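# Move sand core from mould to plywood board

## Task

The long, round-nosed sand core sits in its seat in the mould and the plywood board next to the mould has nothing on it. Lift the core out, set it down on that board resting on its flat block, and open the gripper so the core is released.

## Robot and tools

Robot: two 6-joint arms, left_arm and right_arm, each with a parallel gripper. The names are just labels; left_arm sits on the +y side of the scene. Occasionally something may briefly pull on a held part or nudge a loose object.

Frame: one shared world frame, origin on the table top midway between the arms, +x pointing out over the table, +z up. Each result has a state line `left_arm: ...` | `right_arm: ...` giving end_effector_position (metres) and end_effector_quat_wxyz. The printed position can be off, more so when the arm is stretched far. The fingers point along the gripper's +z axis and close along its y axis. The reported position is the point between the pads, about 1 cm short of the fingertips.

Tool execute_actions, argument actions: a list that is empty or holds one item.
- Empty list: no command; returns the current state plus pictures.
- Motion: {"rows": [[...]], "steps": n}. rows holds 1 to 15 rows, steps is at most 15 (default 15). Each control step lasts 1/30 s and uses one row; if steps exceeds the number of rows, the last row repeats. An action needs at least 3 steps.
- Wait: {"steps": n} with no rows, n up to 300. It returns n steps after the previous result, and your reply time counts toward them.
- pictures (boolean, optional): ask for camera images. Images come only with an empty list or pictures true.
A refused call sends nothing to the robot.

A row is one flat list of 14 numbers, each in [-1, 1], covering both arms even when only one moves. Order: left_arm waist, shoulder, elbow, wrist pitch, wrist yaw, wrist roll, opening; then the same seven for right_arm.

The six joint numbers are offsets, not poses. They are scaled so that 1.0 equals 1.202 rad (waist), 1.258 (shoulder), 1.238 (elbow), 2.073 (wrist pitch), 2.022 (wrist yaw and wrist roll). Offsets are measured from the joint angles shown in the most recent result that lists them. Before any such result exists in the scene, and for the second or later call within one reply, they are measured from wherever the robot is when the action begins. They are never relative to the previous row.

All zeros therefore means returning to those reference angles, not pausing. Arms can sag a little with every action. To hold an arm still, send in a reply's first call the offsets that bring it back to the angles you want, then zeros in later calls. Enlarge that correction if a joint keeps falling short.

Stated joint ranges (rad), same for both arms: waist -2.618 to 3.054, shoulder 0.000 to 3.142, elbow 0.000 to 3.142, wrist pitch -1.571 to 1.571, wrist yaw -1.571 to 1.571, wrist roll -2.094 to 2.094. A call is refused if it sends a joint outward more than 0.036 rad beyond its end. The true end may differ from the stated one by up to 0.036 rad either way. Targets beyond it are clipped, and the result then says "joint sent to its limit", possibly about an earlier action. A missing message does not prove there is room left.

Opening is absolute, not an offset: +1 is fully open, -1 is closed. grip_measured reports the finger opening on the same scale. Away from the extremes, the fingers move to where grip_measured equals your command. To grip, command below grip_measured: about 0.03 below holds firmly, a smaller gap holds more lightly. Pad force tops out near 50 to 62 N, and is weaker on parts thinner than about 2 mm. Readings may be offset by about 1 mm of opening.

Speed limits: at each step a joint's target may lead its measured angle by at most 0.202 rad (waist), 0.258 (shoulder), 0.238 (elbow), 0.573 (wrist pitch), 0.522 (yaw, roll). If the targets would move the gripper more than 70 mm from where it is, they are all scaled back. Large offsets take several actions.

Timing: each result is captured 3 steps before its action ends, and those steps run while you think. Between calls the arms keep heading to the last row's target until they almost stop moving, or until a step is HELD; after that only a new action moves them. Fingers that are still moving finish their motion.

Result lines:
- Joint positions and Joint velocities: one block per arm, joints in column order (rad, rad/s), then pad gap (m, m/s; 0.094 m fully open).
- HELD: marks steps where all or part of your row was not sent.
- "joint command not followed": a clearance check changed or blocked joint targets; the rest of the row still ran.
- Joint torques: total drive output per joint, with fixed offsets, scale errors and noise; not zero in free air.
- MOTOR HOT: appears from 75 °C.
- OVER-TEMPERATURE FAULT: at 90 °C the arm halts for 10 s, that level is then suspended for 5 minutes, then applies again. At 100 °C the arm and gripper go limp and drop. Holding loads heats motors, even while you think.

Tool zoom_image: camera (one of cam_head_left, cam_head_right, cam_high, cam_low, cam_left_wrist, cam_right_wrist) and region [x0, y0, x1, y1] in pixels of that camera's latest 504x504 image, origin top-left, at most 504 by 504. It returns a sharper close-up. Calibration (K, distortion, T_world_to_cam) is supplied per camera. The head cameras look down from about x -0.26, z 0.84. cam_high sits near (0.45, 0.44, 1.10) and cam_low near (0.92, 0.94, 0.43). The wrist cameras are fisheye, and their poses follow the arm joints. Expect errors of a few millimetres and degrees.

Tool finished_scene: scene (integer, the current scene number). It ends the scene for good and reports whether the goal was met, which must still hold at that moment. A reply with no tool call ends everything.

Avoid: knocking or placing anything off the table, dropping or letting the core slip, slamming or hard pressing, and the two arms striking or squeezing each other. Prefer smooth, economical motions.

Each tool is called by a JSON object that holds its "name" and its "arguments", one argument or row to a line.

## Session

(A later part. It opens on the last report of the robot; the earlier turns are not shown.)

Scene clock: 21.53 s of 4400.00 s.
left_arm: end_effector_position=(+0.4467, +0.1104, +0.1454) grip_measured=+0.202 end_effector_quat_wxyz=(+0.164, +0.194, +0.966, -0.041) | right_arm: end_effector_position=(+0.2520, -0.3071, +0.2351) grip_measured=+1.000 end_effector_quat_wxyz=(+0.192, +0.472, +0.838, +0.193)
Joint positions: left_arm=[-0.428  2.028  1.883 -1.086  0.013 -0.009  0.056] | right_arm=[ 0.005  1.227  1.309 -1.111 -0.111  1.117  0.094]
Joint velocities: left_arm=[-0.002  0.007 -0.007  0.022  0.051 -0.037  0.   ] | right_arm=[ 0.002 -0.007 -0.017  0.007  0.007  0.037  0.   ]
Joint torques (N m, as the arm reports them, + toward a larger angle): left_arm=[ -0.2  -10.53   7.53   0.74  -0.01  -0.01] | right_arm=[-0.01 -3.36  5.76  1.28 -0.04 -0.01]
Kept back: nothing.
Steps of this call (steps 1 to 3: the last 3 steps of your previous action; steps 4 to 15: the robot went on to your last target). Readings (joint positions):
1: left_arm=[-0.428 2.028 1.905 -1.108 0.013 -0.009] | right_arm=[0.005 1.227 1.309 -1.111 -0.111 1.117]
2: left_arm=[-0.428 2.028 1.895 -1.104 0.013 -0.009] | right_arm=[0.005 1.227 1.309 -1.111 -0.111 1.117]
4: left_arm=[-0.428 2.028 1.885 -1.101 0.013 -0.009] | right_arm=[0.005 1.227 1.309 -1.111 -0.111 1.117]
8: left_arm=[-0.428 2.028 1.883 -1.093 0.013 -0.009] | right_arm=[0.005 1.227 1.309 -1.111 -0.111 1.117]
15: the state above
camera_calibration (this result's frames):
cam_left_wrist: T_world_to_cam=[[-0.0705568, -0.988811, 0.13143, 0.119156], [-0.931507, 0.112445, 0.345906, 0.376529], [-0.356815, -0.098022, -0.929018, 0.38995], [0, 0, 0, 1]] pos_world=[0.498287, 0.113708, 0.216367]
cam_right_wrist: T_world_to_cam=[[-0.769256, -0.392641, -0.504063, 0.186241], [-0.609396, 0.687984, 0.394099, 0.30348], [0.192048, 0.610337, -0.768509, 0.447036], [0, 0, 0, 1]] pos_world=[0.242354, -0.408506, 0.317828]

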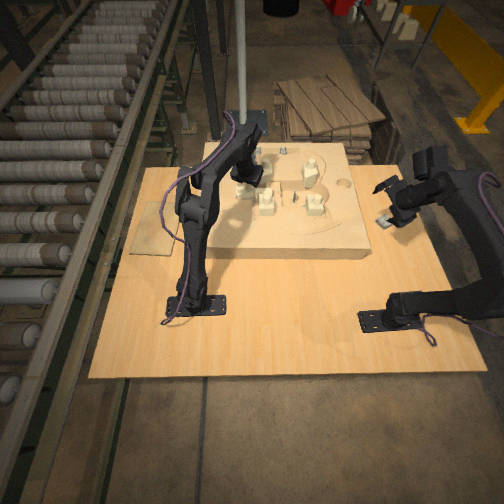

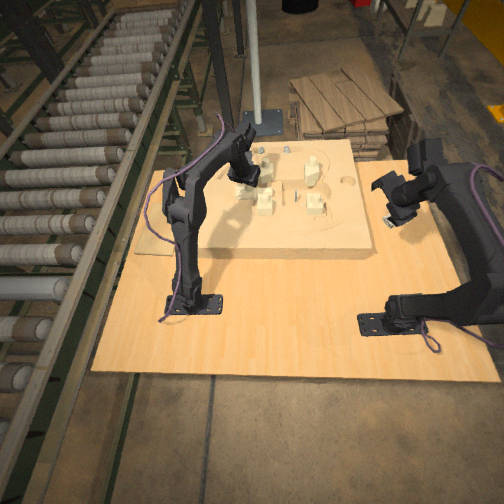

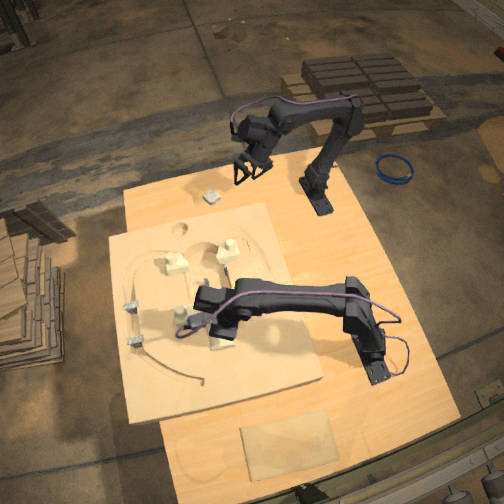

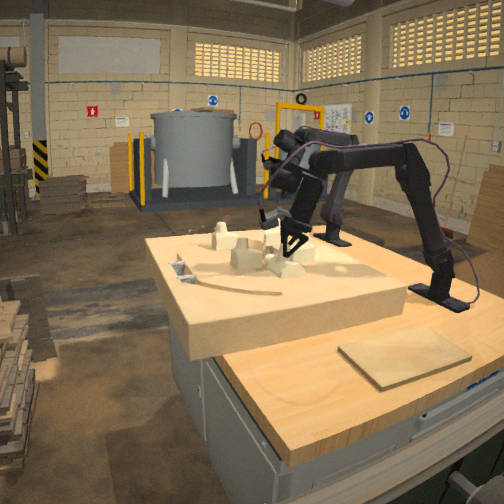

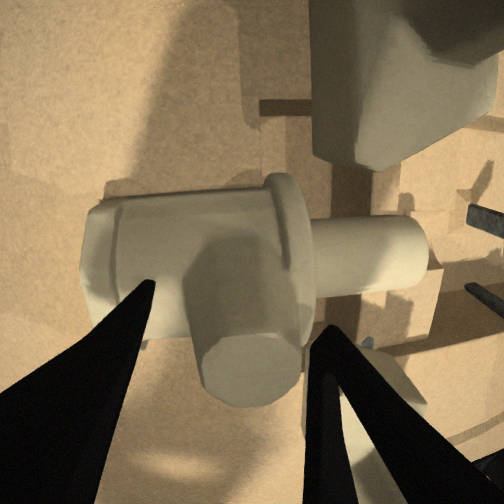

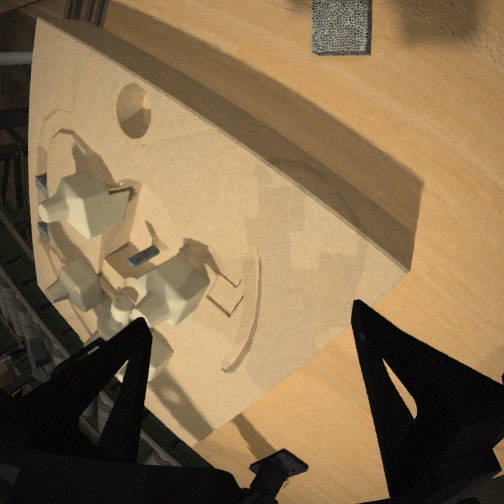

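{"name": "execute_actions", "arguments": {
  "actions": [
    {"rows": [[0,-0.018,0.008,0.005,0,0,0.12,0,-0.01,0,0,0,0,1],[0,-0.018,0.008,0.005,0,0,0.04,0,-0.01,0,0,0,0,1],[0,-0.018,0.008,0.005,0,0,-0.04,0,-0.01,0,0,0,0,1],[0,-0.018,0.008,0.005,0,0,-0.11,0,-0.01,0,0,0,0,1],[0,-0.018,0.008,0.005,0,0,-0.17,0,-0.01,0,0,0,0,1],[0,-0.018,0.008,0.005,0,0,-0.21,0,-0.01,0,0,0,0,1],[0,-0.018,0.008,0.005,0,0,-0.24,0,-0.01,0,0,0,0,1],[0,-0.018,0.008,0.005,0,0,-0.27,0,-0.01,0,0,0,0,1],[0,-0.018,0.008,0.005,0,0,-0.29,0,-0.01,0,0,0,0,1],[0,-0.018,0.008,0.005,0,0,-0.31,0,-0.01,0,0,0,0,1],[0,-0.018,0.008,0.005,0,0,-0.33,0,-0.01,0,0,0,0,1],[0,-0.018,0.008,0.005,0,0,-0.35,0,-0.01,0,0,0,0,1],[0,-0.018,0.008,0.005,0,0,-0.37,0,-0.01,0,0,0,0,1],[0,-0.018,0.008,0.005,0,0,-0.39,0,-0.01,0,0,0,0,1],[0,-0.018,0.008,0.005,0,0,-0.41,0,-0.01,0,0,0,0,1]], "steps": 15}
  ]
}}

{"name": "execute_actions", "arguments": {
  "actions": [
    {"steps": 8}
  ],
  "pictures": true
}}

Scene clock: 22.47 s of 4400.00 s.
left_arm: end_effector_position=(+0.4467, +0.1095, +0.1455) grip_measured=-0.272 end_effector_quat_wxyz=(+0.164, +0.195, +0.966, -0.043) | right_arm: end_effector_position=(+0.2520, -0.3071, +0.2351) grip_measured=+1.000 end_effector_quat_wxyz=(+0.192, +0.472, +0.838, +0.193)
Joint positions: left_arm=[-0.428  2.028  1.883 -1.085  0.018 -0.009  0.034] | right_arm=[ 0.005  1.227  1.309 -1.111 -0.111  1.117  0.094]
Joint velocities: left_arm=[-0.012 -0.012  0.002  0.007 -0.037  0.007  0.   ] | right_arm=[-0.002 -0.002  0.022  0.051 -0.022  0.007  0.   ]
Joint torques (N m, as the arm reports them, + toward a larger angle): left_arm=[  0.02 -10.31   8.52   0.68  -0.05  -0.01] | right_arm=[-0.01 -3.34  5.76  1.28 -0.03  0.  ]
Steps of this call (steps 1 to 15: the robot went on to your last target; step 16: nothing new was sent; steps 17 to 28: the first 12 steps of this action). Readings (joint positions):
17: left_arm=[-0.428 2.028 1.883 -1.085 0.013 -0.009] | right_arm=[0.005 1.227 1.309 -1.111 -0.111 1.117]
18: left_arm=[-0.428 2.028 1.883 -1.085 0.013 -0.009] | right_arm=[0.005 1.227 1.309 -1.111 -0.111 1.117]
20: left_arm=[-0.428 2.028 1.883 -1.085 0.013 -0.009] | right_arm=[0.005 1.227 1.309 -1.111 -0.111 1.117]
24: left_arm=[-0.428 2.028 1.883 -1.085 0.018 -0.009] | right_arm=[0.005 1.227 1.309 -1.111 -0.111 1.117]
28: the state above

Scene clock: 22.73 s of 4400.00 s.
left_arm: end_effector_position=(+0.4467, +0.1095, +0.1455) grip_measured=-0.272 end_effector_quat_wxyz=(+0.164, +0.195, +0.966, -0.043) | right_arm: end_effector_position=(+0.2520, -0.3071, +0.2351) grip_measured=+1.000 end_effector_quat_wxyz=(+0.192, +0.472, +0.838, +0.193)
Joint positions: left_arm=[-0.428  2.028  1.883 -1.085  0.018 -0.009  0.034] | right_arm=[ 0.005  1.227  1.309 -1.111 -0.111  1.117  0.094]
Joint velocities: left_arm=[-0.022 -0.002 -0.002 -0.022 -0.007 -0.037  0.002] | right_arm=[-0.002 -0.007 -0.007  0.051 -0.022 -0.051  0.   ]
Joint torques (N m, as the arm reports them, + toward a larger angle): left_arm=[  0.03 -10.32   8.52   0.68  -0.05  -0.01] | right_arm=[ 0.   -3.35  5.77  1.29 -0.03  0.  ]
Kept back: nothing.
Steps of this call (steps 1 to 3: the last 3 steps of your previous action; steps 4 to 8: the robot went on to your last target). Readings (joint positions):
1: left_arm=[-0.428 2.028 1.883 -1.085 0.018 -0.009] | right_arm=[0.005 1.227 1.309 -1.111 -0.111 1.117]
2: left_arm=[-0.428 2.028 1.883 -1.085 0.018 -0.009] | right_arm=[0.005 1.227 1.309 -1.111 -0.111 1.117]
4: left_arm=[-0.428 2.028 1.883 -1.085 0.018 -0.009] | right_arm=[0.005 1.227 1.309 -1.111 -0.111 1.117]
8: the state above
camera_calibration (this result's frames):
cam_left_wrist: T_world_to_cam=[[-0.0721365, -0.988037, 0.136302, 0.118107], [-0.931167, 0.115682, 0.345753, 0.376083], [-0.357384, -0.101979, -0.928373, 0.390572], [0, 0, 0, 1]] pos_world=[0.4983, 0.113019, 0.216467]
cam_right_wrist: T_world_to_cam=[[-0.769256, -0.392641, -0.504063, 0.186241], [-0.609396, 0.687984, 0.394099, 0.30348], [0.192048, 0.610337, -0.768509, 0.447036], [0, 0, 0, 1]] pos_world=[0.242354, -0.408506, 0.317828]

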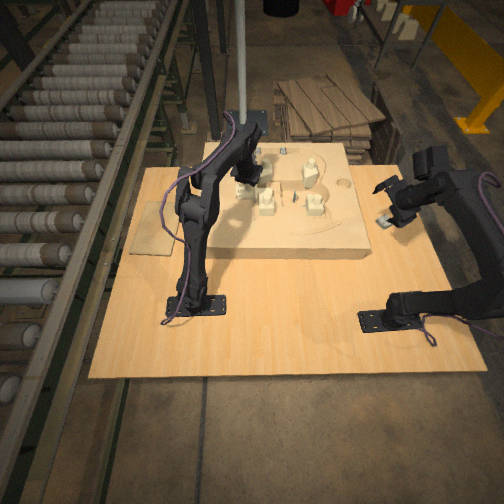

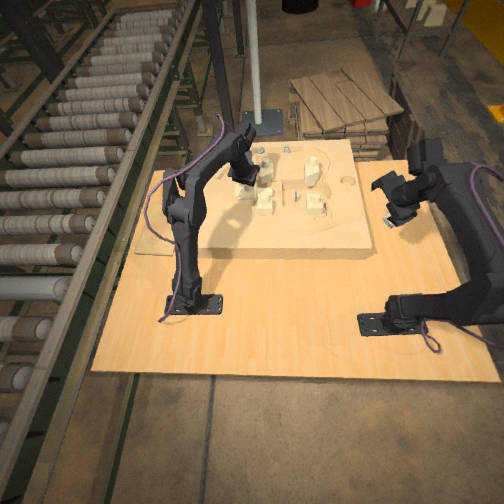

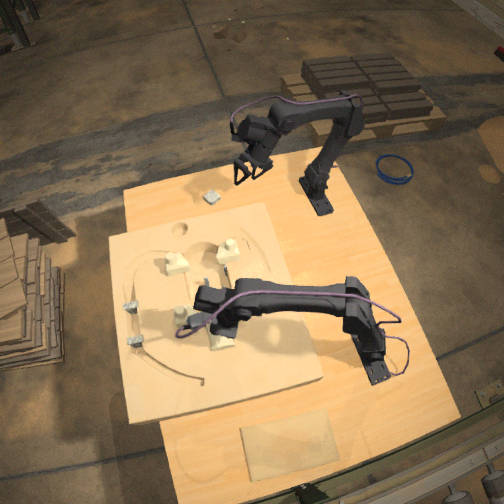

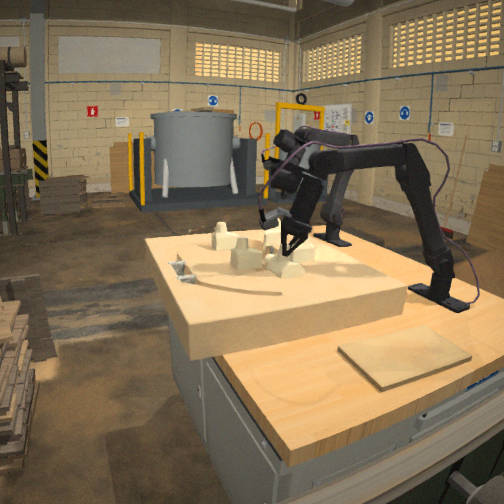

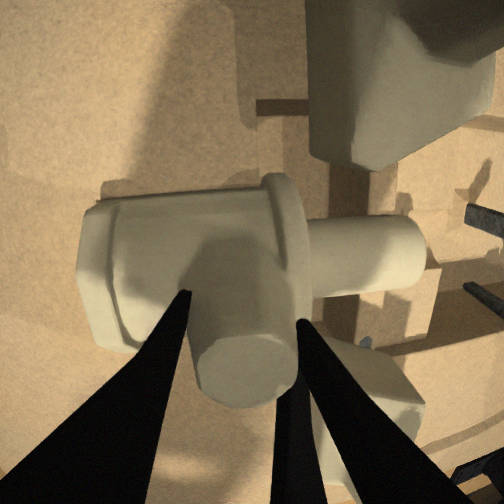

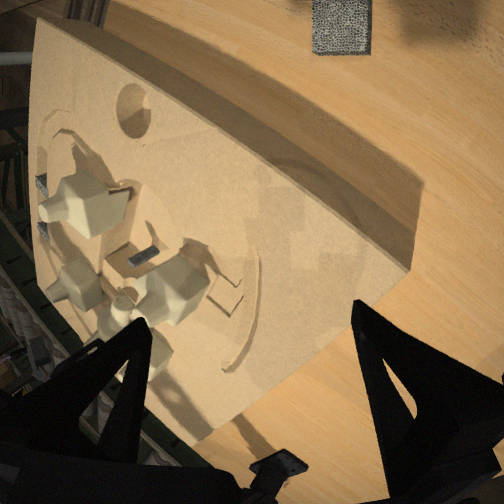

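{"name": "execute_actions", "arguments": {
  "actions": [
    {"rows": [[0,-0.018,0.016,0.003,0,0,-0.4,0,-0.01,0,0,0,0,1],[0,-0.017,0.026,0.002,0,0,-0.4,0,-0.01,0,0,0,0,1],[0,-0.017,0.038,0.001,0,0,-0.4,0,-0.01,0,0,0,0,1],[0,-0.016,0.052,-0.001,0,0,-0.4,0,-0.01,0,0,0,0,1],[0,-0.015,0.060,-0.006,0,0,-0.4,0,-0.01,0,0,0,0,1],[0,-0.013,0.070,-0.012,0,0,-0.4,0,-0.01,0,0,0,0,1],[0,-0.012,0.081,-0.017,0,0,-0.4,0,-0.01,0,0,0,0,1],[0,-0.010,0.091,-0.022,0,0,-0.4,0,-0.01,0,0,0,0,1],[0,-0.009,0.102,-0.027,0,0,-0.4,0,-0.01,0,0,0,0,1],[0,-0.008,0.111,-0.030,0,0,-0.4,0,-0.01,0,0,0,0,1],[0,-0.006,0.120,-0.033,0,0,-0.4,0,-0.01,0,0,0,0,1],[0,-0.005,0.127,-0.035,0,0,-0.4,0,-0.01,0,0,0,0,1],[0,-0.005,0.132,-0.035,0,0,-0.4,0,-0.01,0,0,0,0,1],[0,-0.004,0.136,-0.035,0,0,-0.4,0,-0.01,0,0,0,0,1],[0,-0.004,0.137,-0.035,0,0,-0.4,0,-0.01,0,0,0,0,1]], "steps": 15}
  ]
}}

{"name": "execute_actions", "arguments": {
  "actions": [
    {"steps": 12}
  ],
  "pictures": true
}}

Scene clock: 24.37 s of 4400.00 s.
left_arm: end_effector_position=(+0.4465, +0.1095, +0.1506) grip_measured=-0.272 end_effector_quat_wxyz=(+0.149, +0.195, +0.968, -0.040) | right_arm: end_effector_position=(+0.2520, -0.3071, +0.2351) grip_measured=+1.000 end_effector_quat_wxyz=(+0.192, +0.472, +0.838, +0.193)
Joint positions: left_arm=[-0.428  2.064  1.967 -1.164  0.018 -0.009  0.034] | right_arm=[ 0.005  1.227  1.309 -1.111 -0.111  1.117  0.094]
Joint velocities: left_arm=[ 0.007  0.071  0.276 -0.227  0.022 -0.022 -0.001] | right_arm=[ 0.017  0.012 -0.012 -0.007  0.037 -0.007  0.   ]
Joint torques (N m, as the arm reports them, + toward a larger angle): left_arm=[  0.03 -12.19  12.75   0.97  -0.01  -0.01] | right_arm=[-0.02 -3.37  5.75  1.28 -0.03  0.  ]
Steps of this call (steps 1 to 15: the robot went on to your last target; steps 16 to 37: nothing new was sent; steps 38 to 49: the first 12 steps of this action). Readings (joint positions):
38: left_arm=[-0.428 2.028 1.883 -1.085 0.018 -0.009] | right_arm=[0.005 1.227 1.309 -1.111 -0.111 1.117]
39: left_arm=[-0.428 2.028 1.883 -1.085 0.018 -0.009] | right_arm=[0.005 1.227 1.309 -1.111 -0.111 1.117]
41: left_arm=[-0.428 2.029 1.890 -1.090 0.018 -0.009] | right_arm=[0.005 1.227 1.309 -1.111 -0.111 1.117]
45: left_arm=[-0.428 2.047 1.925 -1.126 0.018 -0.009] | right_arm=[0.005 1.227 1.309 -1.111 -0.111 1.117]
49: the state above

Scene clock: 24.77 s of 4400.00 s.
left_arm: end_effector_position=(+0.4457, +0.1099, +0.1584) grip_measured=-0.272 end_effector_quat_wxyz=(+0.149, +0.195, +0.969, -0.040) | right_arm: end_effector_position=(+0.2520, -0.3071, +0.2351) grip_measured=+1.000 end_effector_quat_wxyz=(+0.192, +0.472, +0.838, +0.193)
Joint positions: left_arm=[-0.428  2.066  2.002 -1.197  0.018 -0.009  0.034] | right_arm=[ 0.005  1.227  1.309 -1.111 -0.111  1.117  0.094]
Joint velocities: left_arm=[-0.007 -0.017  0.007 -0.022 -0.022 -0.007 -0.001] | right_arm=[ 0.002 -0.012 -0.002 -0.051 -0.007  0.007  0.   ]
Joint torques (N m, as the arm reports them, + toward a larger angle): left_arm=[  0.03 -11.91  12.25   0.92  -0.01  -0.01] | right_arm=[-0.01 -3.35  5.76  1.28 -0.04 -0.01]
Kept back: nothing.
Steps of this call (steps 1 to 3: the last 3 steps of your previous action; steps 4 to 12: the robot went on to your last target). Readings (joint positions):
1: left_arm=[-0.428 2.066 1.977 -1.171 0.018 -0.009] | right_arm=[0.005 1.227 1.309 -1.111 -0.111 1.117]
2: left_arm=[-0.428 2.066 1.984 -1.177 0.018 -0.009] | right_arm=[0.005 1.227 1.309 -1.111 -0.111 1.117]
4: left_arm=[-0.428 2.066 1.996 -1.186 0.018 -0.009] | right_arm=[0.005 1.227 1.309 -1.111 -0.111 1.117]
8: left_arm=[-0.428 2.066 2.002 -1.192 0.018 -0.009] | right_arm=[0.005 1.227 1.309 -1.111 -0.111 1.117]
12: the state above
camera_calibration (this result's frames):
cam_left_wrist: T_world_to_cam=[[-0.0683175, -0.989671, 0.126036, 0.116832], [-0.920688, 0.111201, 0.374123, 0.361931], [-0.384274, -0.0904803, -0.918775, 0.411361], [0, 0, 0, 1]] pos_world=[0.499282, 0.112599, 0.227816]
cam_right_wrist: T_world_to_cam=[[-0.769256, -0.392641, -0.504063, 0.186241], [-0.609396, 0.687984, 0.394099, 0.30348], [0.192048, 0.610337, -0.768509, 0.447036], [0, 0, 0, 1]] pos_world=[0.242354, -0.408506, 0.317828]

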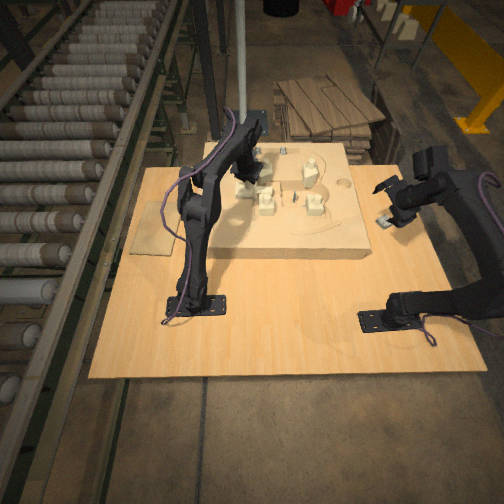

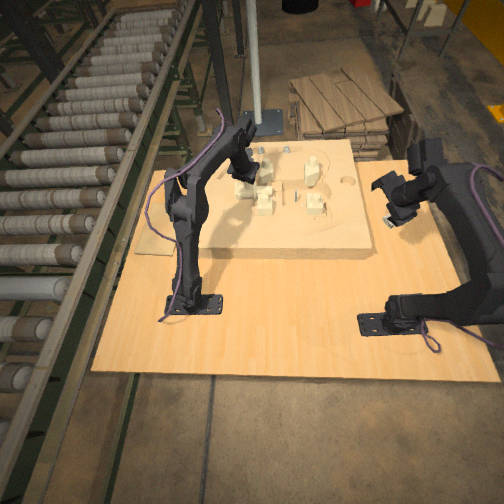

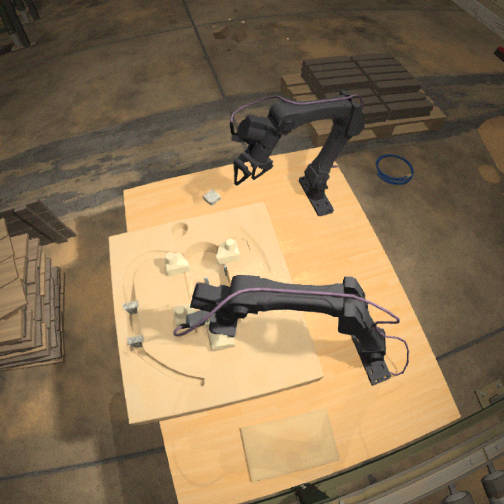

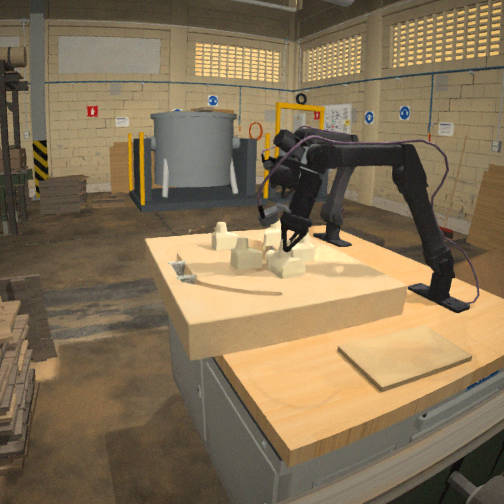

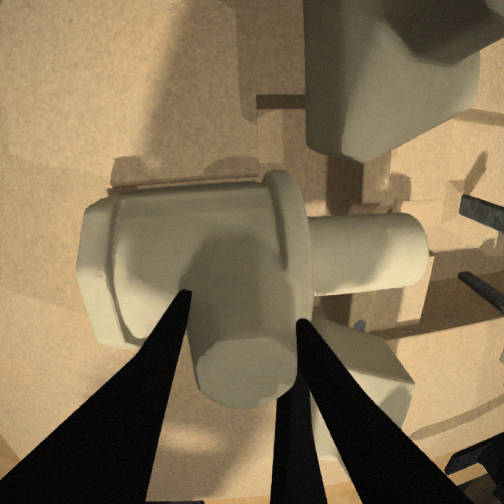

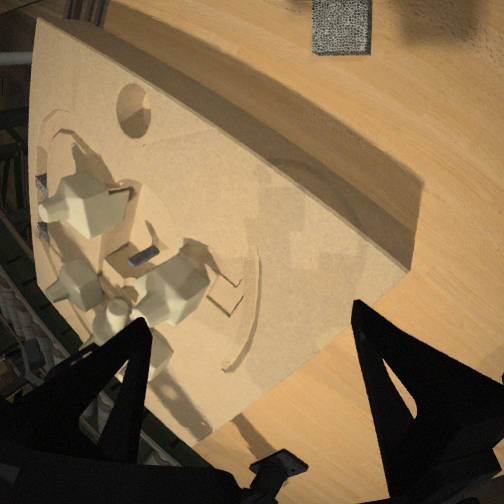

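{"name": "execute_actions", "arguments": {
  "actions": [
    {"rows": [[0,-0.033,0.043,0.012,0,0,-0.4,0,-0.01,0,0,0,0,1],[0,-0.031,0.051,0.001,0,0,-0.4,0,-0.01,0,0,0,0,1],[0,-0.029,0.062,-0.011,0,0,-0.4,0,-0.01,0,0,0,0,1],[0,-0.027,0.077,-0.025,0,0,-0.4,0,-0.01,0,0,0,0,1],[0,-0.023,0.096,-0.037,0,0,-0.4,0,-0.01,0,0,0,0,1],[0,-0.019,0.117,-0.047,0,0,-0.4,0,-0.01,0,0,0,0,1],[0,-0.014,0.139,-0.056,0,0,-0.4,0,-0.01,0,0,0,0,1],[0,-0.009,0.163,-0.064,0,0,-0.4,0,-0.01,0,0,0,0,1],[0,-0.003,0.185,-0.071,0,0,-0.4,0,-0.01,0,0,0,0,1],[0,0.002,0.206,-0.076,0,0,-0.4,0,-0.01,0,0,0,0,1],[0,0.007,0.225,-0.079,0,0,-0.4,0,-0.01,0,0,0,0,1],[0,0.012,0.240,-0.080,0,0,-0.4,0,-0.01,0,0,0,0,1],[0,0.015,0.251,-0.080,0,0,-0.4,0,-0.01,0,0,0,0,1],[0,0.017,0.259,-0.080,0,0,-0.4,0,-0.01,0,0,0,0,1],[0,0.018,0.261,-0.080,0,0,-0.4,0,-0.01,0,0,0,0,1]], "steps": 15}
  ]
}}

{"name": "execute_actions", "arguments": {
  "actions": [
    {"steps": 13}
  ],
  "pictures": true
}}

Scene clock: 27.07 s of 4400.00 s.
left_arm: end_effector_position=(+0.4466, +0.1096, +0.1896) grip_measured=-0.272 end_effector_quat_wxyz=(+0.148, +0.195, +0.969, -0.040) | right_arm: end_effector_position=(+0.2520, -0.3071, +0.2351) grip_measured=+1.000 end_effector_quat_wxyz=(+0.192, +0.472, +0.838, +0.193)
Joint positions: left_arm=[-0.428  2.117  2.209 -1.356  0.017 -0.009  0.034] | right_arm=[ 0.005  1.227  1.309 -1.111 -0.111  1.117  0.094]
Joint velocities: left_arm=[-0.007  0.081  0.681 -0.388 -0.022  0.007  0.   ] | right_arm=[ 0.007  0.002 -0.002  0.051 -0.007 -0.022  0.   ]
Joint torques (N m, as the arm reports them, + toward a larger angle): left_arm=[  0.01 -11.84  11.76   1.06   0.01  -0.02] | right_arm=[-0.02 -3.35  5.76  1.28 -0.03  0.  ]
Steps of this call (steps 1 to 30: the robot went on to your last target; steps 31 to 57: nothing new was sent; steps 58 to 69: the first 12 steps of this action). Readings (joint positions):
58: left_arm=[-0.428 2.066 2.002 -1.197 0.018 -0.009] | right_arm=[0.005 1.227 1.309 -1.111 -0.111 1.117]
59: left_arm=[-0.428 2.067 2.004 -1.202 0.018 -0.009] | right_arm=[0.005 1.227 1.309 -1.111 -0.111 1.117]
61: left_arm=[-0.428 2.072 2.020 -1.223 0.018 -0.009] | right_arm=[0.005 1.227 1.309 -1.111 -0.111 1.117]
65: left_arm=[-0.428 2.097 2.103 -1.289 0.017 -0.009] | right_arm=[0.005 1.227 1.309 -1.111 -0.111 1.117]
69: the state above

Scene clock: 27.50 s of 4400.00 s.
left_arm: end_effector_position=(+0.4457, +0.1100, +0.2026) grip_measured=-0.272 end_effector_quat_wxyz=(+0.151, +0.195, +0.968, -0.040) | right_arm: end_effector_position=(+0.2520, -0.3071, +0.2351) grip_measured=+1.000 end_effector_quat_wxyz=(+0.192, +0.472, +0.838, +0.193)
Joint positions: left_arm=[-0.428  2.129  2.28  -1.408  0.017 -0.009  0.034] | right_arm=[ 0.005  1.227  1.309 -1.111 -0.111  1.117  0.094]
Joint velocities: left_arm=[-0.007  0.046 -0.002 -0.11  -0.022 -0.051 -0.   ] | right_arm=[-0.007 -0.002 -0.007 -0.022 -0.037  0.007  0.   ]
Joint torques (N m, as the arm reports them, + toward a larger angle): left_arm=[  0.04 -11.99  11.25   1.11   0.01  -0.01] | right_arm=[-0.01 -3.36  5.77  1.28 -0.04 -0.01]
Kept back: nothing.
Steps of this call (steps 1 to 3: the last 3 steps of your previous action; steps 4 to 13: the robot went on to your last target). Readings (joint positions):
1: left_arm=[-0.428 2.119 2.231 -1.368 0.017 -0.009] | right_arm=[0.005 1.227 1.309 -1.111 -0.111 1.117]
2: left_arm=[-0.428 2.119 2.248 -1.376 0.017 -0.009] | right_arm=[0.005 1.227 1.309 -1.111 -0.111 1.117]
4: left_arm=[-0.428 2.119 2.272 -1.384 0.017 -0.009] | right_arm=[0.005 1.227 1.309 -1.111 -0.111 1.117]
8: left_arm=[-0.428 2.120 2.280 -1.390 0.017 -0.009] | right_arm=[0.005 1.227 1.309 -1.111 -0.111 1.117]
13: the state above
camera_calibration (this result's frames):
cam_left_wrist: T_world_to_cam=[[-0.068708, -0.989512, 0.127064, 0.111257], [-0.92219, 0.111583, 0.37029, 0.34686], [-0.380584, -0.0917352, -0.920185, 0.450782], [0, 0, 0, 1]] pos_world=[0.499076, 0.11274, 0.272227]
cam_right_wrist: T_world_to_cam=[[-0.769256, -0.392641, -0.504063, 0.186241], [-0.609396, 0.687984, 0.394099, 0.30348], [0.192048, 0.610337, -0.768509, 0.447036], [0, 0, 0, 1]] pos_world=[0.242354, -0.408506, 0.317828]

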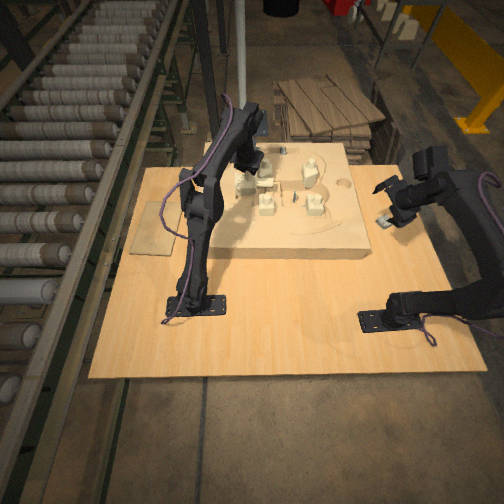

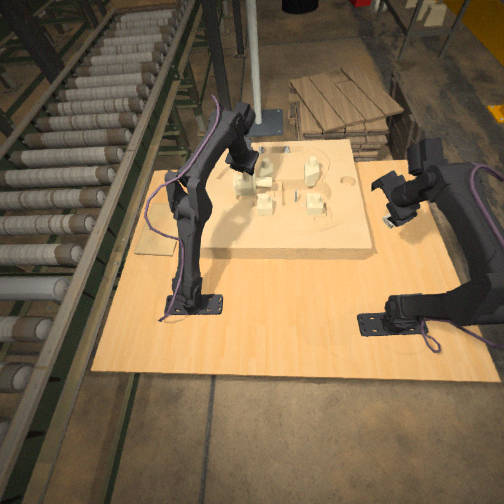

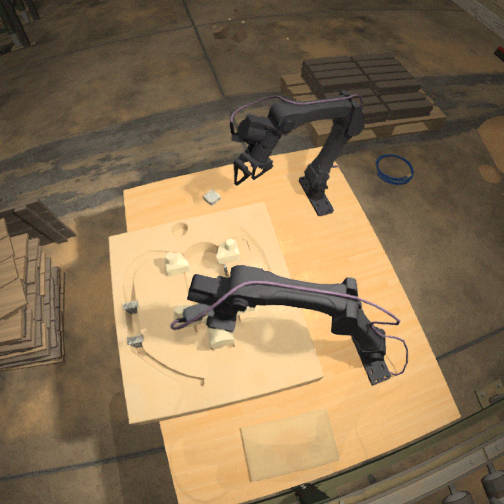

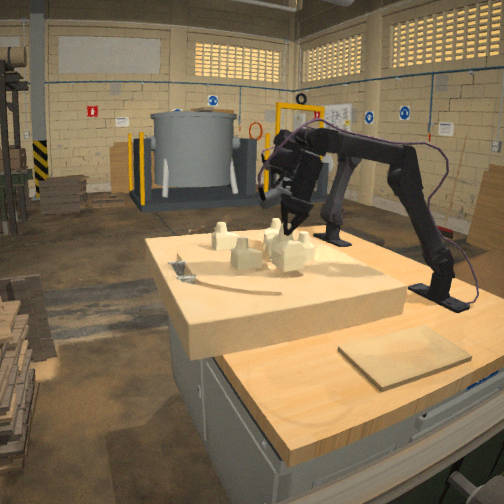

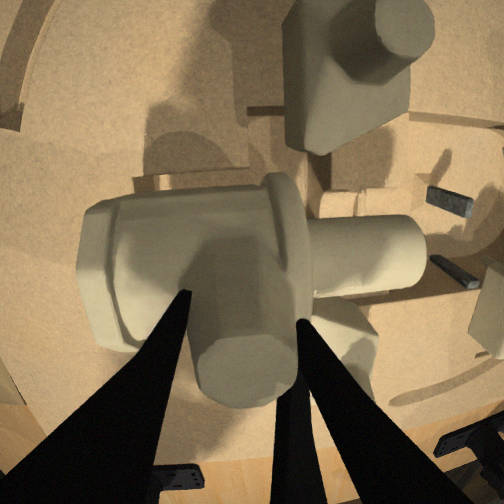

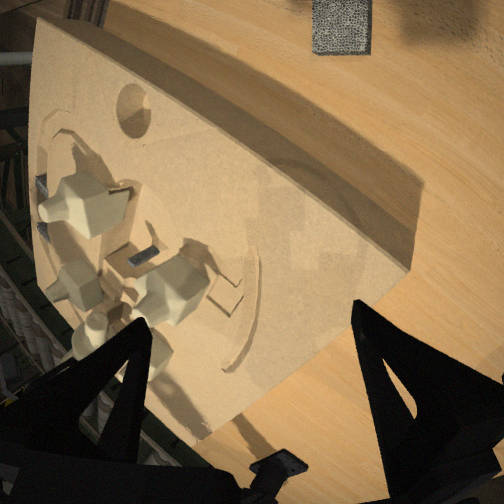

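{"name": "zoom_image", "arguments": {
  "camera": "cam_low",
  "region": [250, 190, 330, 290]
}}

{"name": "execute_actions", "arguments": {
  "actions": [],
  "pictures": false
}}

Region (250, 190, 330, 290) of cam_low's 504x504 image, scaled by 5.040, with more detail than that image has; it fills the left 403 columns of this view, and the rest is white.

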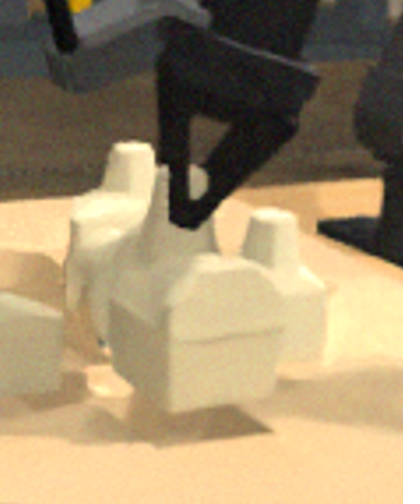

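Scene clock: 27.57 s of 4400.00 s.
left_arm: end_effector_position=(+0.4453, +0.1101, +0.2013) grip_measured=-0.272 end_effector_quat_wxyz=(+0.149, +0.195, +0.969, -0.040) | right_arm: end_effector_position=(+0.2520, -0.3071, +0.2351) grip_measured=+1.000 end_effector_quat_wxyz=(+0.192, +0.472, +0.838, +0.193)
Joint positions: left_arm=[-0.428  2.131  2.28  -1.411  0.017 -0.009  0.034] | right_arm=[ 0.005  1.227  1.309 -1.111 -0.111  1.117  0.094]
Joint velocities: left_arm=[ 0.002  0.007 -0.007 -0.007 -0.022 -0.051 -0.   ] | right_arm=[-0.007 -0.002  0.007  0.007 -0.007 -0.037  0.   ]
Joint torques (N m, as the arm reports them, + toward a larger angle): left_arm=[  0.04 -12.02  11.24   1.05  -0.01  -0.01] | right_arm=[-0.01 -3.35  5.76  1.29 -0.04  0.  ]
Kept back: nothing.
Steps of this call (steps 1 to 2: the robot went on to your last target). Readings (joint positions):
1: left_arm=[-0.428 2.130 2.280 -1.410 0.017 -0.009] | right_arm=[0.005 1.227 1.309 -1.111 -0.111 1.117]
2: the state above

{"name": "execute_actions", "arguments": {
  "actions": [
    {"rows": [[0.003,-0.040,0.032,0.025,0,0,-0.4,0,-0.01,0,0,0,0,1],[0.006,-0.048,0.027,0.027,0,0,-0.4,0,-0.01,0,0,0,0,1],[0.011,-0.058,0.020,0.029,0,0,-0.4,0,-0.01,0,0,0,0,1],[0.016,-0.069,0.010,0.031,0,0,-0.4,0,-0.01,0,0,0,0,1],[0.022,-0.074,0.005,0.033,0,0,-0.4,0,-0.01,0,0,0,0,1],[0.028,-0.080,-0.002,0.035,0,0,-0.4,0,-0.01,0,0,0,0,1],[0.036,-0.088,-0.009,0.037,0,0,-0.4,0,-0.01,0,0,0,0,1],[0.044,-0.096,-0.018,0.038,0,0,-0.4,0,-0.01,0,0,0,0,1],[0.054,-0.106,-0.028,0.039,0,0,-0.4,0,-0.01,0,0,0,0,1],[0.065,-0.116,-0.038,0.040,0,0,-0.4,0,-0.01,0,0,0,0,1],[0.076,-0.127,-0.050,0.040,0,0,-0.4,0,-0.01,0,0,0,0,1],[0.089,-0.139,-0.062,0.040,0,0,-0.4,0,-0.01,0,0,0,0,1],[0.103,-0.152,-0.074,0.040,-0.001,-0.002,-0.4,0,-0.01,0,0,0,0,1],[0.117,-0.165,-0.088,0.040,-0.002,-0.004,-0.4,0,-0.01,0,0,0,0,1],[0.132,-0.179,-0.102,0.040,-0.004,-0.008,-0.4,0,-0.01,0,0,0,0,1]], "steps": 15}
  ]
}}

{"name": "execute_actions", "arguments": {
  "actions": [
    {"rows": [[0.053,-0.091,-0.015,0.031,-0.005,-0.012,-0.4,0,-0.01,0,0,0,0,1],[0.069,-0.106,-0.029,0.031,-0.007,-0.016,-0.4,0,-0.01,0,0,0,0,1],[0.087,-0.120,-0.044,0.031,-0.009,-0.021,-0.4,0,-0.01,0,0,0,0,1],[0.105,-0.134,-0.059,0.031,-0.011,-0.027,-0.4,0,-0.01,0,0,0,0,1],[0.123,-0.149,-0.074,0.031,-0.013,-0.034,-0.4,0,-0.01,0,0,0,0,1],[0.142,-0.163,-0.089,0.031,-0.016,-0.042,-0.4,0,-0.01,0,0,0,0,1],[0.161,-0.177,-0.103,0.031,-0.019,-0.050,-0.4,0,-0.01,0,0,0,0,1],[0.181,-0.190,-0.118,0.031,-0.022,-0.059,-0.4,0,-0.01,0,0,0,0,1],[0.201,-0.204,-0.131,0.032,-0.025,-0.069,-0.4,0,-0.01,0,0,0,0,1],[0.221,-0.217,-0.145,0.033,-0.029,-0.079,-0.4,0,-0.01,0,0,0,0,1],[0.242,-0.230,-0.160,0.035,-0.033,-0.089,-0.4,0,-0.01,0,0,0,0,1],[0.262,-0.241,-0.175,0.038,-0.037,-0.101,-0.4,0,-0.01,0,0,0,0,1],[0.282,-0.252,-0.190,0.041,-0.041,-0.112,-0.4,0,-0.01,0,0,0,0,1],[0.303,-0.262,-0.206,0.045,-0.045,-0.124,-0.4,0,-0.01,0,0,0,0,1],[0.323,-0.272,-0.221,0.049,-0.049,-0.136,-0.4,0,-0.01,0,0,0,0,1]], "steps": 15}
  ]
}}

{"name": "execute_actions", "arguments": {
  "actions": [
    {"rows": [[0.063,-0.076,-0.019,0.044,-0.025,-0.061,-0.4,0,-0.01,0,0,0,0,1],[0.083,-0.084,-0.035,0.049,-0.030,-0.073,-0.4,0,-0.01,0,0,0,0,1],[0.102,-0.090,-0.050,0.054,-0.034,-0.085,-0.4,0,-0.01,0,0,0,0,1],[0.121,-0.095,-0.065,0.060,-0.038,-0.097,-0.4,0,-0.01,0,0,0,0,1],[0.140,-0.100,-0.079,0.066,-0.043,-0.109,-0.4,0,-0.01,0,0,0,0,1],[0.158,-0.103,-0.093,0.072,-0.047,-0.121,-0.4,0,-0.01,0,0,0,0,1],[0.175,-0.104,-0.107,0.078,-0.051,-0.133,-0.4,0,-0.01,0,0,0,0,1],[0.192,-0.105,-0.119,0.084,-0.055,-0.144,-0.4,0,-0.01,0,0,0,0,1],[0.208,-0.105,-0.132,0.090,-0.059,-0.155,-0.4,0,-0.01,0,0,0,0,1],[0.223,-0.105,-0.144,0.097,-0.062,-0.165,-0.4,0,-0.01,0,0,0,0,1],[0.238,-0.105,-0.157,0.103,-0.066,-0.175,-0.4,0,-0.01,0,0,0,0,1],[0.251,-0.105,-0.170,0.110,-0.069,-0.184,-0.4,0,-0.01,0,0,0,0,1],[0.264,-0.105,-0.183,0.116,-0.072,-0.192,-0.4,0,-0.01,0,0,0,0,1],[0.275,-0.105,-0.196,0.122,-0.075,-0.200,-0.4,0,-0.01,0,0,0,0,1],[0.286,-0.105,-0.209,0.128,-0.077,-0.206,-0.4,0,-0.01,0,0,0,0,1]], "steps": 15}
  ]
}}

{"name": "execute_actions", "arguments": {
  "actions": [
    {"rows": [[0.033,-0.048,-0.011,0.058,-0.025,-0.046,-0.4,0,-0.01,0,0,0,0,1],[0.042,-0.047,-0.023,0.064,-0.027,-0.051,-0.4,0,-0.01,0,0,0,0,1],[0.049,-0.046,-0.035,0.069,-0.028,-0.055,-0.4,0,-0.01,0,0,0,0,1],[0.056,-0.045,-0.046,0.074,-0.030,-0.059,-0.4,0,-0.01,0,0,0,0,1],[0.061,-0.045,-0.056,0.079,-0.030,-0.061,-0.4,0,-0.01,0,0,0,0,1],[0.065,-0.045,-0.066,0.083,-0.031,-0.062,-0.4,0,-0.01,0,0,0,0,1],[0.068,-0.045,-0.074,0.087,-0.031,-0.063,-0.4,0,-0.01,0,0,0,0,1],[0.070,-0.045,-0.082,0.090,-0.031,-0.063,-0.4,0,-0.01,0,0,0,0,1],[0.070,-0.045,-0.089,0.093,-0.031,-0.063,-0.4,0,-0.01,0,0,0,0,1],[0.070,-0.045,-0.095,0.095,-0.031,-0.063,-0.4,0,-0.01,0,0,0,0,1],[0.070,-0.045,-0.100,0.096,-0.031,-0.063,-0.4,0,-0.01,0,0,0,0,1],[0.070,-0.045,-0.104,0.097,-0.031,-0.063,-0.4,0,-0.01,0,0,0,0,1],[0.070,-0.045,-0.107,0.097,-0.031,-0.063,-0.4,0,-0.01,0,0,0,0,1],[0.070,-0.045,-0.109,0.097,-0.031,-0.063,-0.4,0,-0.01,0,0,0,0,1],[0.070,-0.045,-0.109,0.097,-0.031,-0.063,-0.4,0,-0.01,0,0,0,0,1]], "steps": 15}
  ]
}}

{"name": "execute_actions", "arguments": {
  "actions": [
    {"steps": 12}
  ],
  "pictures": true
}}

Scene clock: 33.17 s of 4400.00 s.
left_arm: end_effector_position=(+0.4433, +0.1391, +0.2097) grip_measured=-0.272 end_effector_quat_wxyz=(+0.155, +0.166, +0.973, -0.042) | right_arm: end_effector_position=(+0.2520, -0.3071, +0.2351) grip_measured=+1.000 end_effector_quat_wxyz=(+0.192, +0.472, +0.838, +0.193)
Joint positions: left_arm=[-0.366  2.06   2.201 -1.391  0.03  -0.009  0.034] | right_arm=[ 0.005  1.227  1.309 -1.111 -0.111  1.117  0.094]
Joint velocities: left_arm=[ 0.403 -0.418 -0.398  0.051 -0.095 -0.066  0.001] | right_arm=[-0.007 -0.007  0.012 -0.051  0.037 -0.037  0.   ]
Joint torques (N m, as the arm reports them, + toward a larger angle): left_arm=[  1.92 -14.01   9.55   1.1   -0.13  -0.01] | right_arm=[-0.01 -3.37  5.78  1.28 -0.03 -0.01]
Steps of this call (steps 1 to 15: the robot went on to your last target; steps 16 to 90: nothing new was sent; then 2.20 s passed at rest; steps 91 to 102: the first 12 steps of this action). Readings (joint positions):
91: left_arm=[-0.428 2.131 2.280 -1.411 0.017 -0.009] | right_arm=[0.005 1.227 1.309 -1.111 -0.111 1.117]
92: left_arm=[-0.428 2.131 2.280 -1.411 0.017 -0.009] | right_arm=[0.005 1.227 1.309 -1.111 -0.111 1.117]
94: left_arm=[-0.427 2.130 2.278 -1.410 0.018 -0.009] | right_arm=[0.005 1.227 1.309 -1.111 -0.111 1.117]
98: left_arm=[-0.411 2.107 2.249 -1.400 0.025 -0.009] | right_arm=[0.005 1.227 1.309 -1.111 -0.111 1.117]
102: the state above

Scene clock: 33.67 s of 4400.00 s.
left_arm: end_effector_position=(+0.4111, +0.2895, +0.2376) grip_measured=-0.272 end_effector_quat_wxyz=(+0.171, -0.056, +0.984, -0.010) | right_arm: end_effector_position=(+0.2520, -0.3071, +0.2351) grip_measured=+1.000 end_effector_quat_wxyz=(+0.192, +0.472, +0.838, +0.193)
Joint positions: left_arm=[-0.047  1.798  1.947 -1.377 -0.008 -0.137  0.034] | right_arm=[ 0.005  1.227  1.309 -1.111 -0.111  1.117  0.094]
Joint velocities: left_arm=[ 0.676 -0.486 -0.501  0.051 -0.168 -0.505 -0.001] | right_arm=[ 0.007  0.007  0.007  0.11  -0.022  0.095  0.   ]
Joint torques (N m, as the arm reports them, + toward a larger angle): left_arm=[  0.58 -10.82   9.31   1.23  -0.14  -0.04] | right_arm=[-0.04 -3.34  5.78  1.28 -0.03 -0.01]
Steps of this call (steps 1 to 3: the last 3 steps of your previous action; steps 4 to 15: the first 12 steps of this action, its rows measured from where the robot was after step 3). Readings (joint positions):
3: left_arm=[-0.314 2.012 2.156 -1.387 0.029 -0.011] | right_arm=[0.005 1.227 1.309 -1.111 -0.111 1.117]
4: left_arm=[-0.295 1.994 2.141 -1.386 0.029 -0.015] | right_arm=[0.005 1.227 1.309 -1.111 -0.111 1.117]
5: left_arm=[-0.275 1.976 2.125 -1.385 0.028 -0.019] | right_arm=[0.005 1.227 1.309 -1.111 -0.111 1.117]
7: left_arm=[-0.232 1.941 2.091 -1.382 0.025 -0.032] | right_arm=[0.005 1.227 1.309 -1.111 -0.111 1.117]
11: left_arm=[-0.143 1.868 2.018 -1.379 0.013 -0.074] | right_arm=[0.005 1.227 1.309 -1.111 -0.111 1.117]
15: the state above

Scene clock: 34.17 s of 4400.00 s.
left_arm: end_effector_position=(+0.3597, +0.4339, +0.2106) grip_measured=-0.272 end_effector_quat_wxyz=(+0.167, -0.390, +0.905, +0.046) | right_arm: end_effector_position=(+0.2520, -0.3071, +0.2351) grip_measured=+1.000 end_effector_quat_wxyz=(+0.192, +0.472, +0.838, +0.193)
Joint positions: left_arm=[ 0.296  1.673  1.687 -1.257 -0.119 -0.474  0.034] | right_arm=[ 0.005  1.227  1.309 -1.111 -0.111  1.117  0.094]
Joint velocities: left_arm=[ 0.462 -0.002 -0.496  0.388 -0.271 -0.623 -0.   ] | right_arm=[-0.012 -0.017 -0.002 -0.007  0.022 -0.066  0.   ]
Joint torques (N m, as the arm reports them, + toward a larger angle): left_arm=[ 0.4  -9.58  9.85  1.15 -0.32 -0.03] | right_arm=[-0.02 -3.35  5.75  1.28 -0.03  0.  ]
Steps of this call (steps 1 to 3: the last 3 steps of your previous action; steps 4 to 15: the first 12 steps of this action, its rows measured from where the robot was after step 3). Readings (joint positions):
3: left_arm=[0.028 1.751 1.893 -1.368 -0.028 -0.196] | right_arm=[0.005 1.227 1.309 -1.111 -0.111 1.117]
4: left_arm=[0.053 1.737 1.876 -1.363 -0.035 -0.218] | right_arm=[0.005 1.227 1.309 -1.111 -0.111 1.117]
5: left_arm=[0.078 1.724 1.858 -1.358 -0.042 -0.241] | right_arm=[0.005 1.227 1.309 -1.111 -0.111 1.117]
7: left_arm=[0.129 1.701 1.823 -1.344 -0.057 -0.289] | right_arm=[0.005 1.227 1.309 -1.111 -0.111 1.117]
11: left_arm=[0.220 1.675 1.753 -1.306 -0.091 -0.384] | right_arm=[0.005 1.227 1.309 -1.111 -0.111 1.117]
15: the state above

Scene clock: 34.67 s of 4400.00 s.
left_arm: end_effector_position=(+0.3340, +0.4831, +0.1603) grip_measured=-0.272 end_effector_quat_wxyz=(+0.151, -0.522, +0.837, +0.069) | right_arm: end_effector_position=(+0.2520, -0.3071, +0.2351) grip_measured=+1.000 end_effector_quat_wxyz=(+0.192, +0.472, +0.838, +0.193)
Joint positions: left_arm=[ 0.422  1.673  1.492 -1.102 -0.168 -0.645  0.034] | right_arm=[ 0.005  1.227  1.309 -1.111 -0.111  1.117  0.094]
Joint velocities: left_arm=[ 0.007 -0.007 -0.193  0.139  0.007 -0.11  -0.   ] | right_arm=[ 0.022 -0.012  0.007 -0.022 -0.037  0.007  0.   ]
Joint torques (N m, as the arm reports them, + toward a larger angle): left_arm=[ 0.52 -9.88 10.04  1.12 -0.42 -0.06] | right_arm=[-0.02 -3.36  5.77  1.28 -0.04  0.  ]
Steps of this call (steps 1 to 3: the last 3 steps of your previous action; steps 4 to 15: the first 12 steps of this action, its rows measured from where the robot was after step 3). Readings (joint positions):
3: left_arm=[0.343 1.673 1.636 -1.217 -0.137 -0.533] | right_arm=[0.005 1.227 1.309 -1.111 -0.111 1.117]
4: left_arm=[0.357 1.673 1.621 -1.205 -0.142 -0.550] | right_arm=[0.005 1.227 1.309 -1.111 -0.111 1.117]
5: left_arm=[0.369 1.673 1.606 -1.193 -0.146 -0.566] | right_arm=[0.005 1.227 1.309 -1.111 -0.111 1.117]
7: left_arm=[0.391 1.673 1.578 -1.171 -0.155 -0.594] | right_arm=[0.005 1.227 1.309 -1.111 -0.111 1.117]
11: left_arm=[0.417 1.673 1.527 -1.130 -0.165 -0.630] | right_arm=[0.005 1.227 1.309 -1.111 -0.111 1.117]
15: the state above

Scene clock: 35.07 s of 4400.00 s.
left_arm: end_effector_position=(+0.3364, +0.4841, +0.1571) grip_measured=-0.272 end_effector_quat_wxyz=(+0.156, -0.526, +0.833, +0.067) | right_arm: end_effector_position=(+0.2520, -0.3071, +0.2351) grip_measured=+1.000 end_effector_quat_wxyz=(+0.192, +0.472, +0.838, +0.193)
Joint positions: left_arm=[ 0.422  1.673  1.476 -1.076 -0.168 -0.655  0.034] | right_arm=[ 0.005  1.227  1.309 -1.111 -0.111  1.117  0.094]
Joint velocities: left_arm=[ 0.012  0.002 -0.012 -0.066  0.022 -0.139 -0.   ] | right_arm=[ 0.007  0.007 -0.007 -0.095  0.037  0.051  0.   ]
Joint torques (N m, as the arm reports them, + toward a larger angle): left_arm=[ 0.55 -9.87  9.88  1.07 -0.42 -0.06] | right_arm=[-0.02 -3.35  5.77  1.28 -0.03  0.  ]
Kept back: nothing.
Steps of this call (steps 1 to 3: the last 3 steps of your previous action; steps 4 to 12: the robot went on to your last target). Readings (joint positions):
1: left_arm=[0.422 1.673 1.486 -1.097 -0.168 -0.647] | right_arm=[0.005 1.227 1.309 -1.111 -0.111 1.117]
2: left_arm=[0.422 1.673 1.482 -1.093 -0.168 -0.649] | right_arm=[0.005 1.227 1.309 -1.111 -0.111 1.117]
4: left_arm=[0.422 1.673 1.477 -1.089 -0.168 -0.652] | right_arm=[0.005 1.227 1.309 -1.111 -0.111 1.117]
8: left_arm=[0.422 1.673 1.476 -1.081 -0.168 -0.654] | right_arm=[0.005 1.227 1.309 -1.111 -0.111 1.117]
12: the state above
camera_calibration (this result's frames):
cam_left_wrist: T_world_to_cam=[[0.978724, -0.121369, 0.165437, -0.298934], [-0.174217, -0.917493, 0.357568, 0.469736], [0.10839, -0.378782, -0.919117, 0.375955], [0, 0, 0, 1]] pos_world=[0.33366, 0.537104, 0.227039]
cam_right_wrist: T_world_to_cam=[[-0.769256, -0.392641, -0.504063, 0.186241], [-0.609396, 0.687984, 0.394099, 0.30348], [0.192048, 0.610337, -0.768509, 0.447036], [0, 0, 0, 1]] pos_world=[0.242354, -0.408506, 0.317828]

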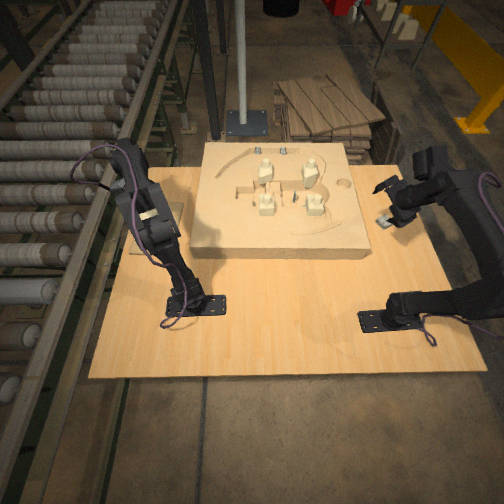

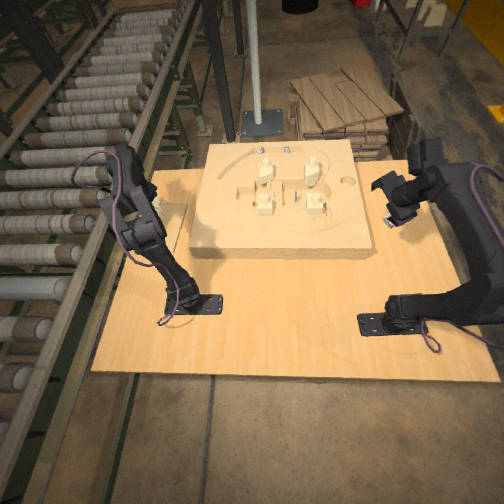

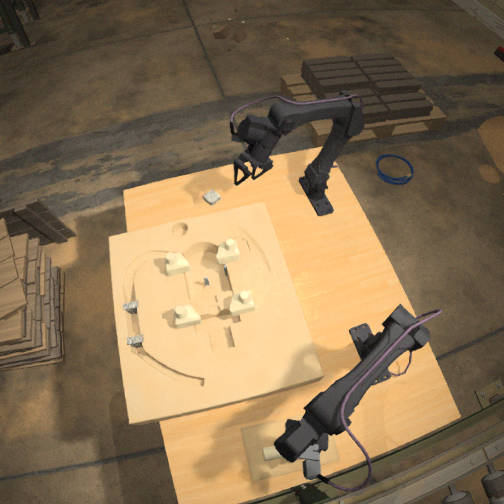

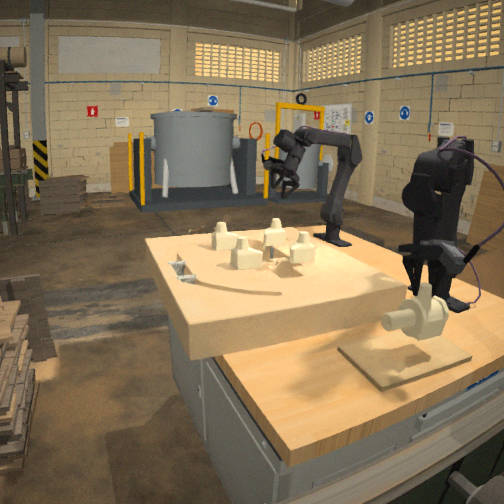

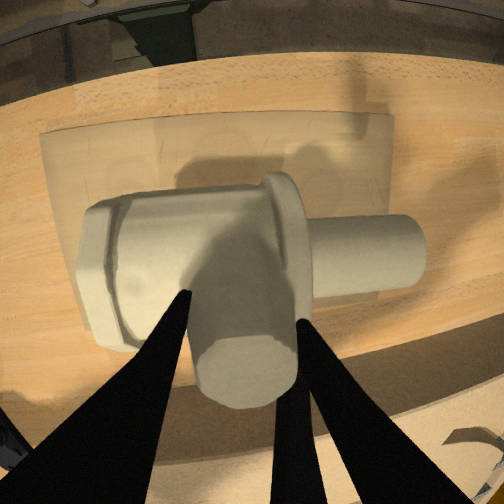

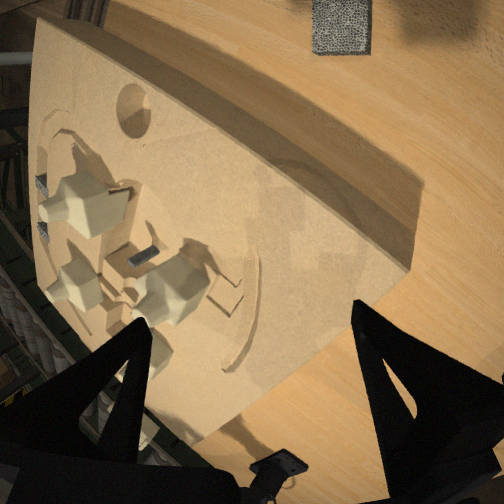

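{"name": "zoom_image", "arguments": {
  "camera": "cam_low",
  "region": [330, 240, 490, 400]
}}

{"name": "zoom_image", "arguments": {
  "camera": "cam_high",
  "region": [220, 380, 380, 504]
}}

Region (330, 240, 490, 400) of cam_low's 504x504 image, scaled by 3.150, with more detail than that image has.

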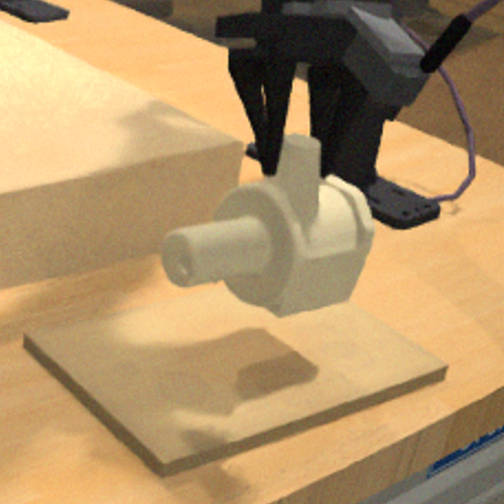

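Region (220, 380, 380, 504) of cam_high's 504x504 image, scaled by 3.150, with more detail than that image has; it fills the top 391 rows of this view, and the rest is white.

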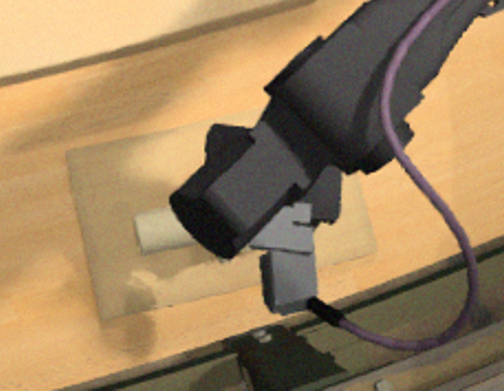

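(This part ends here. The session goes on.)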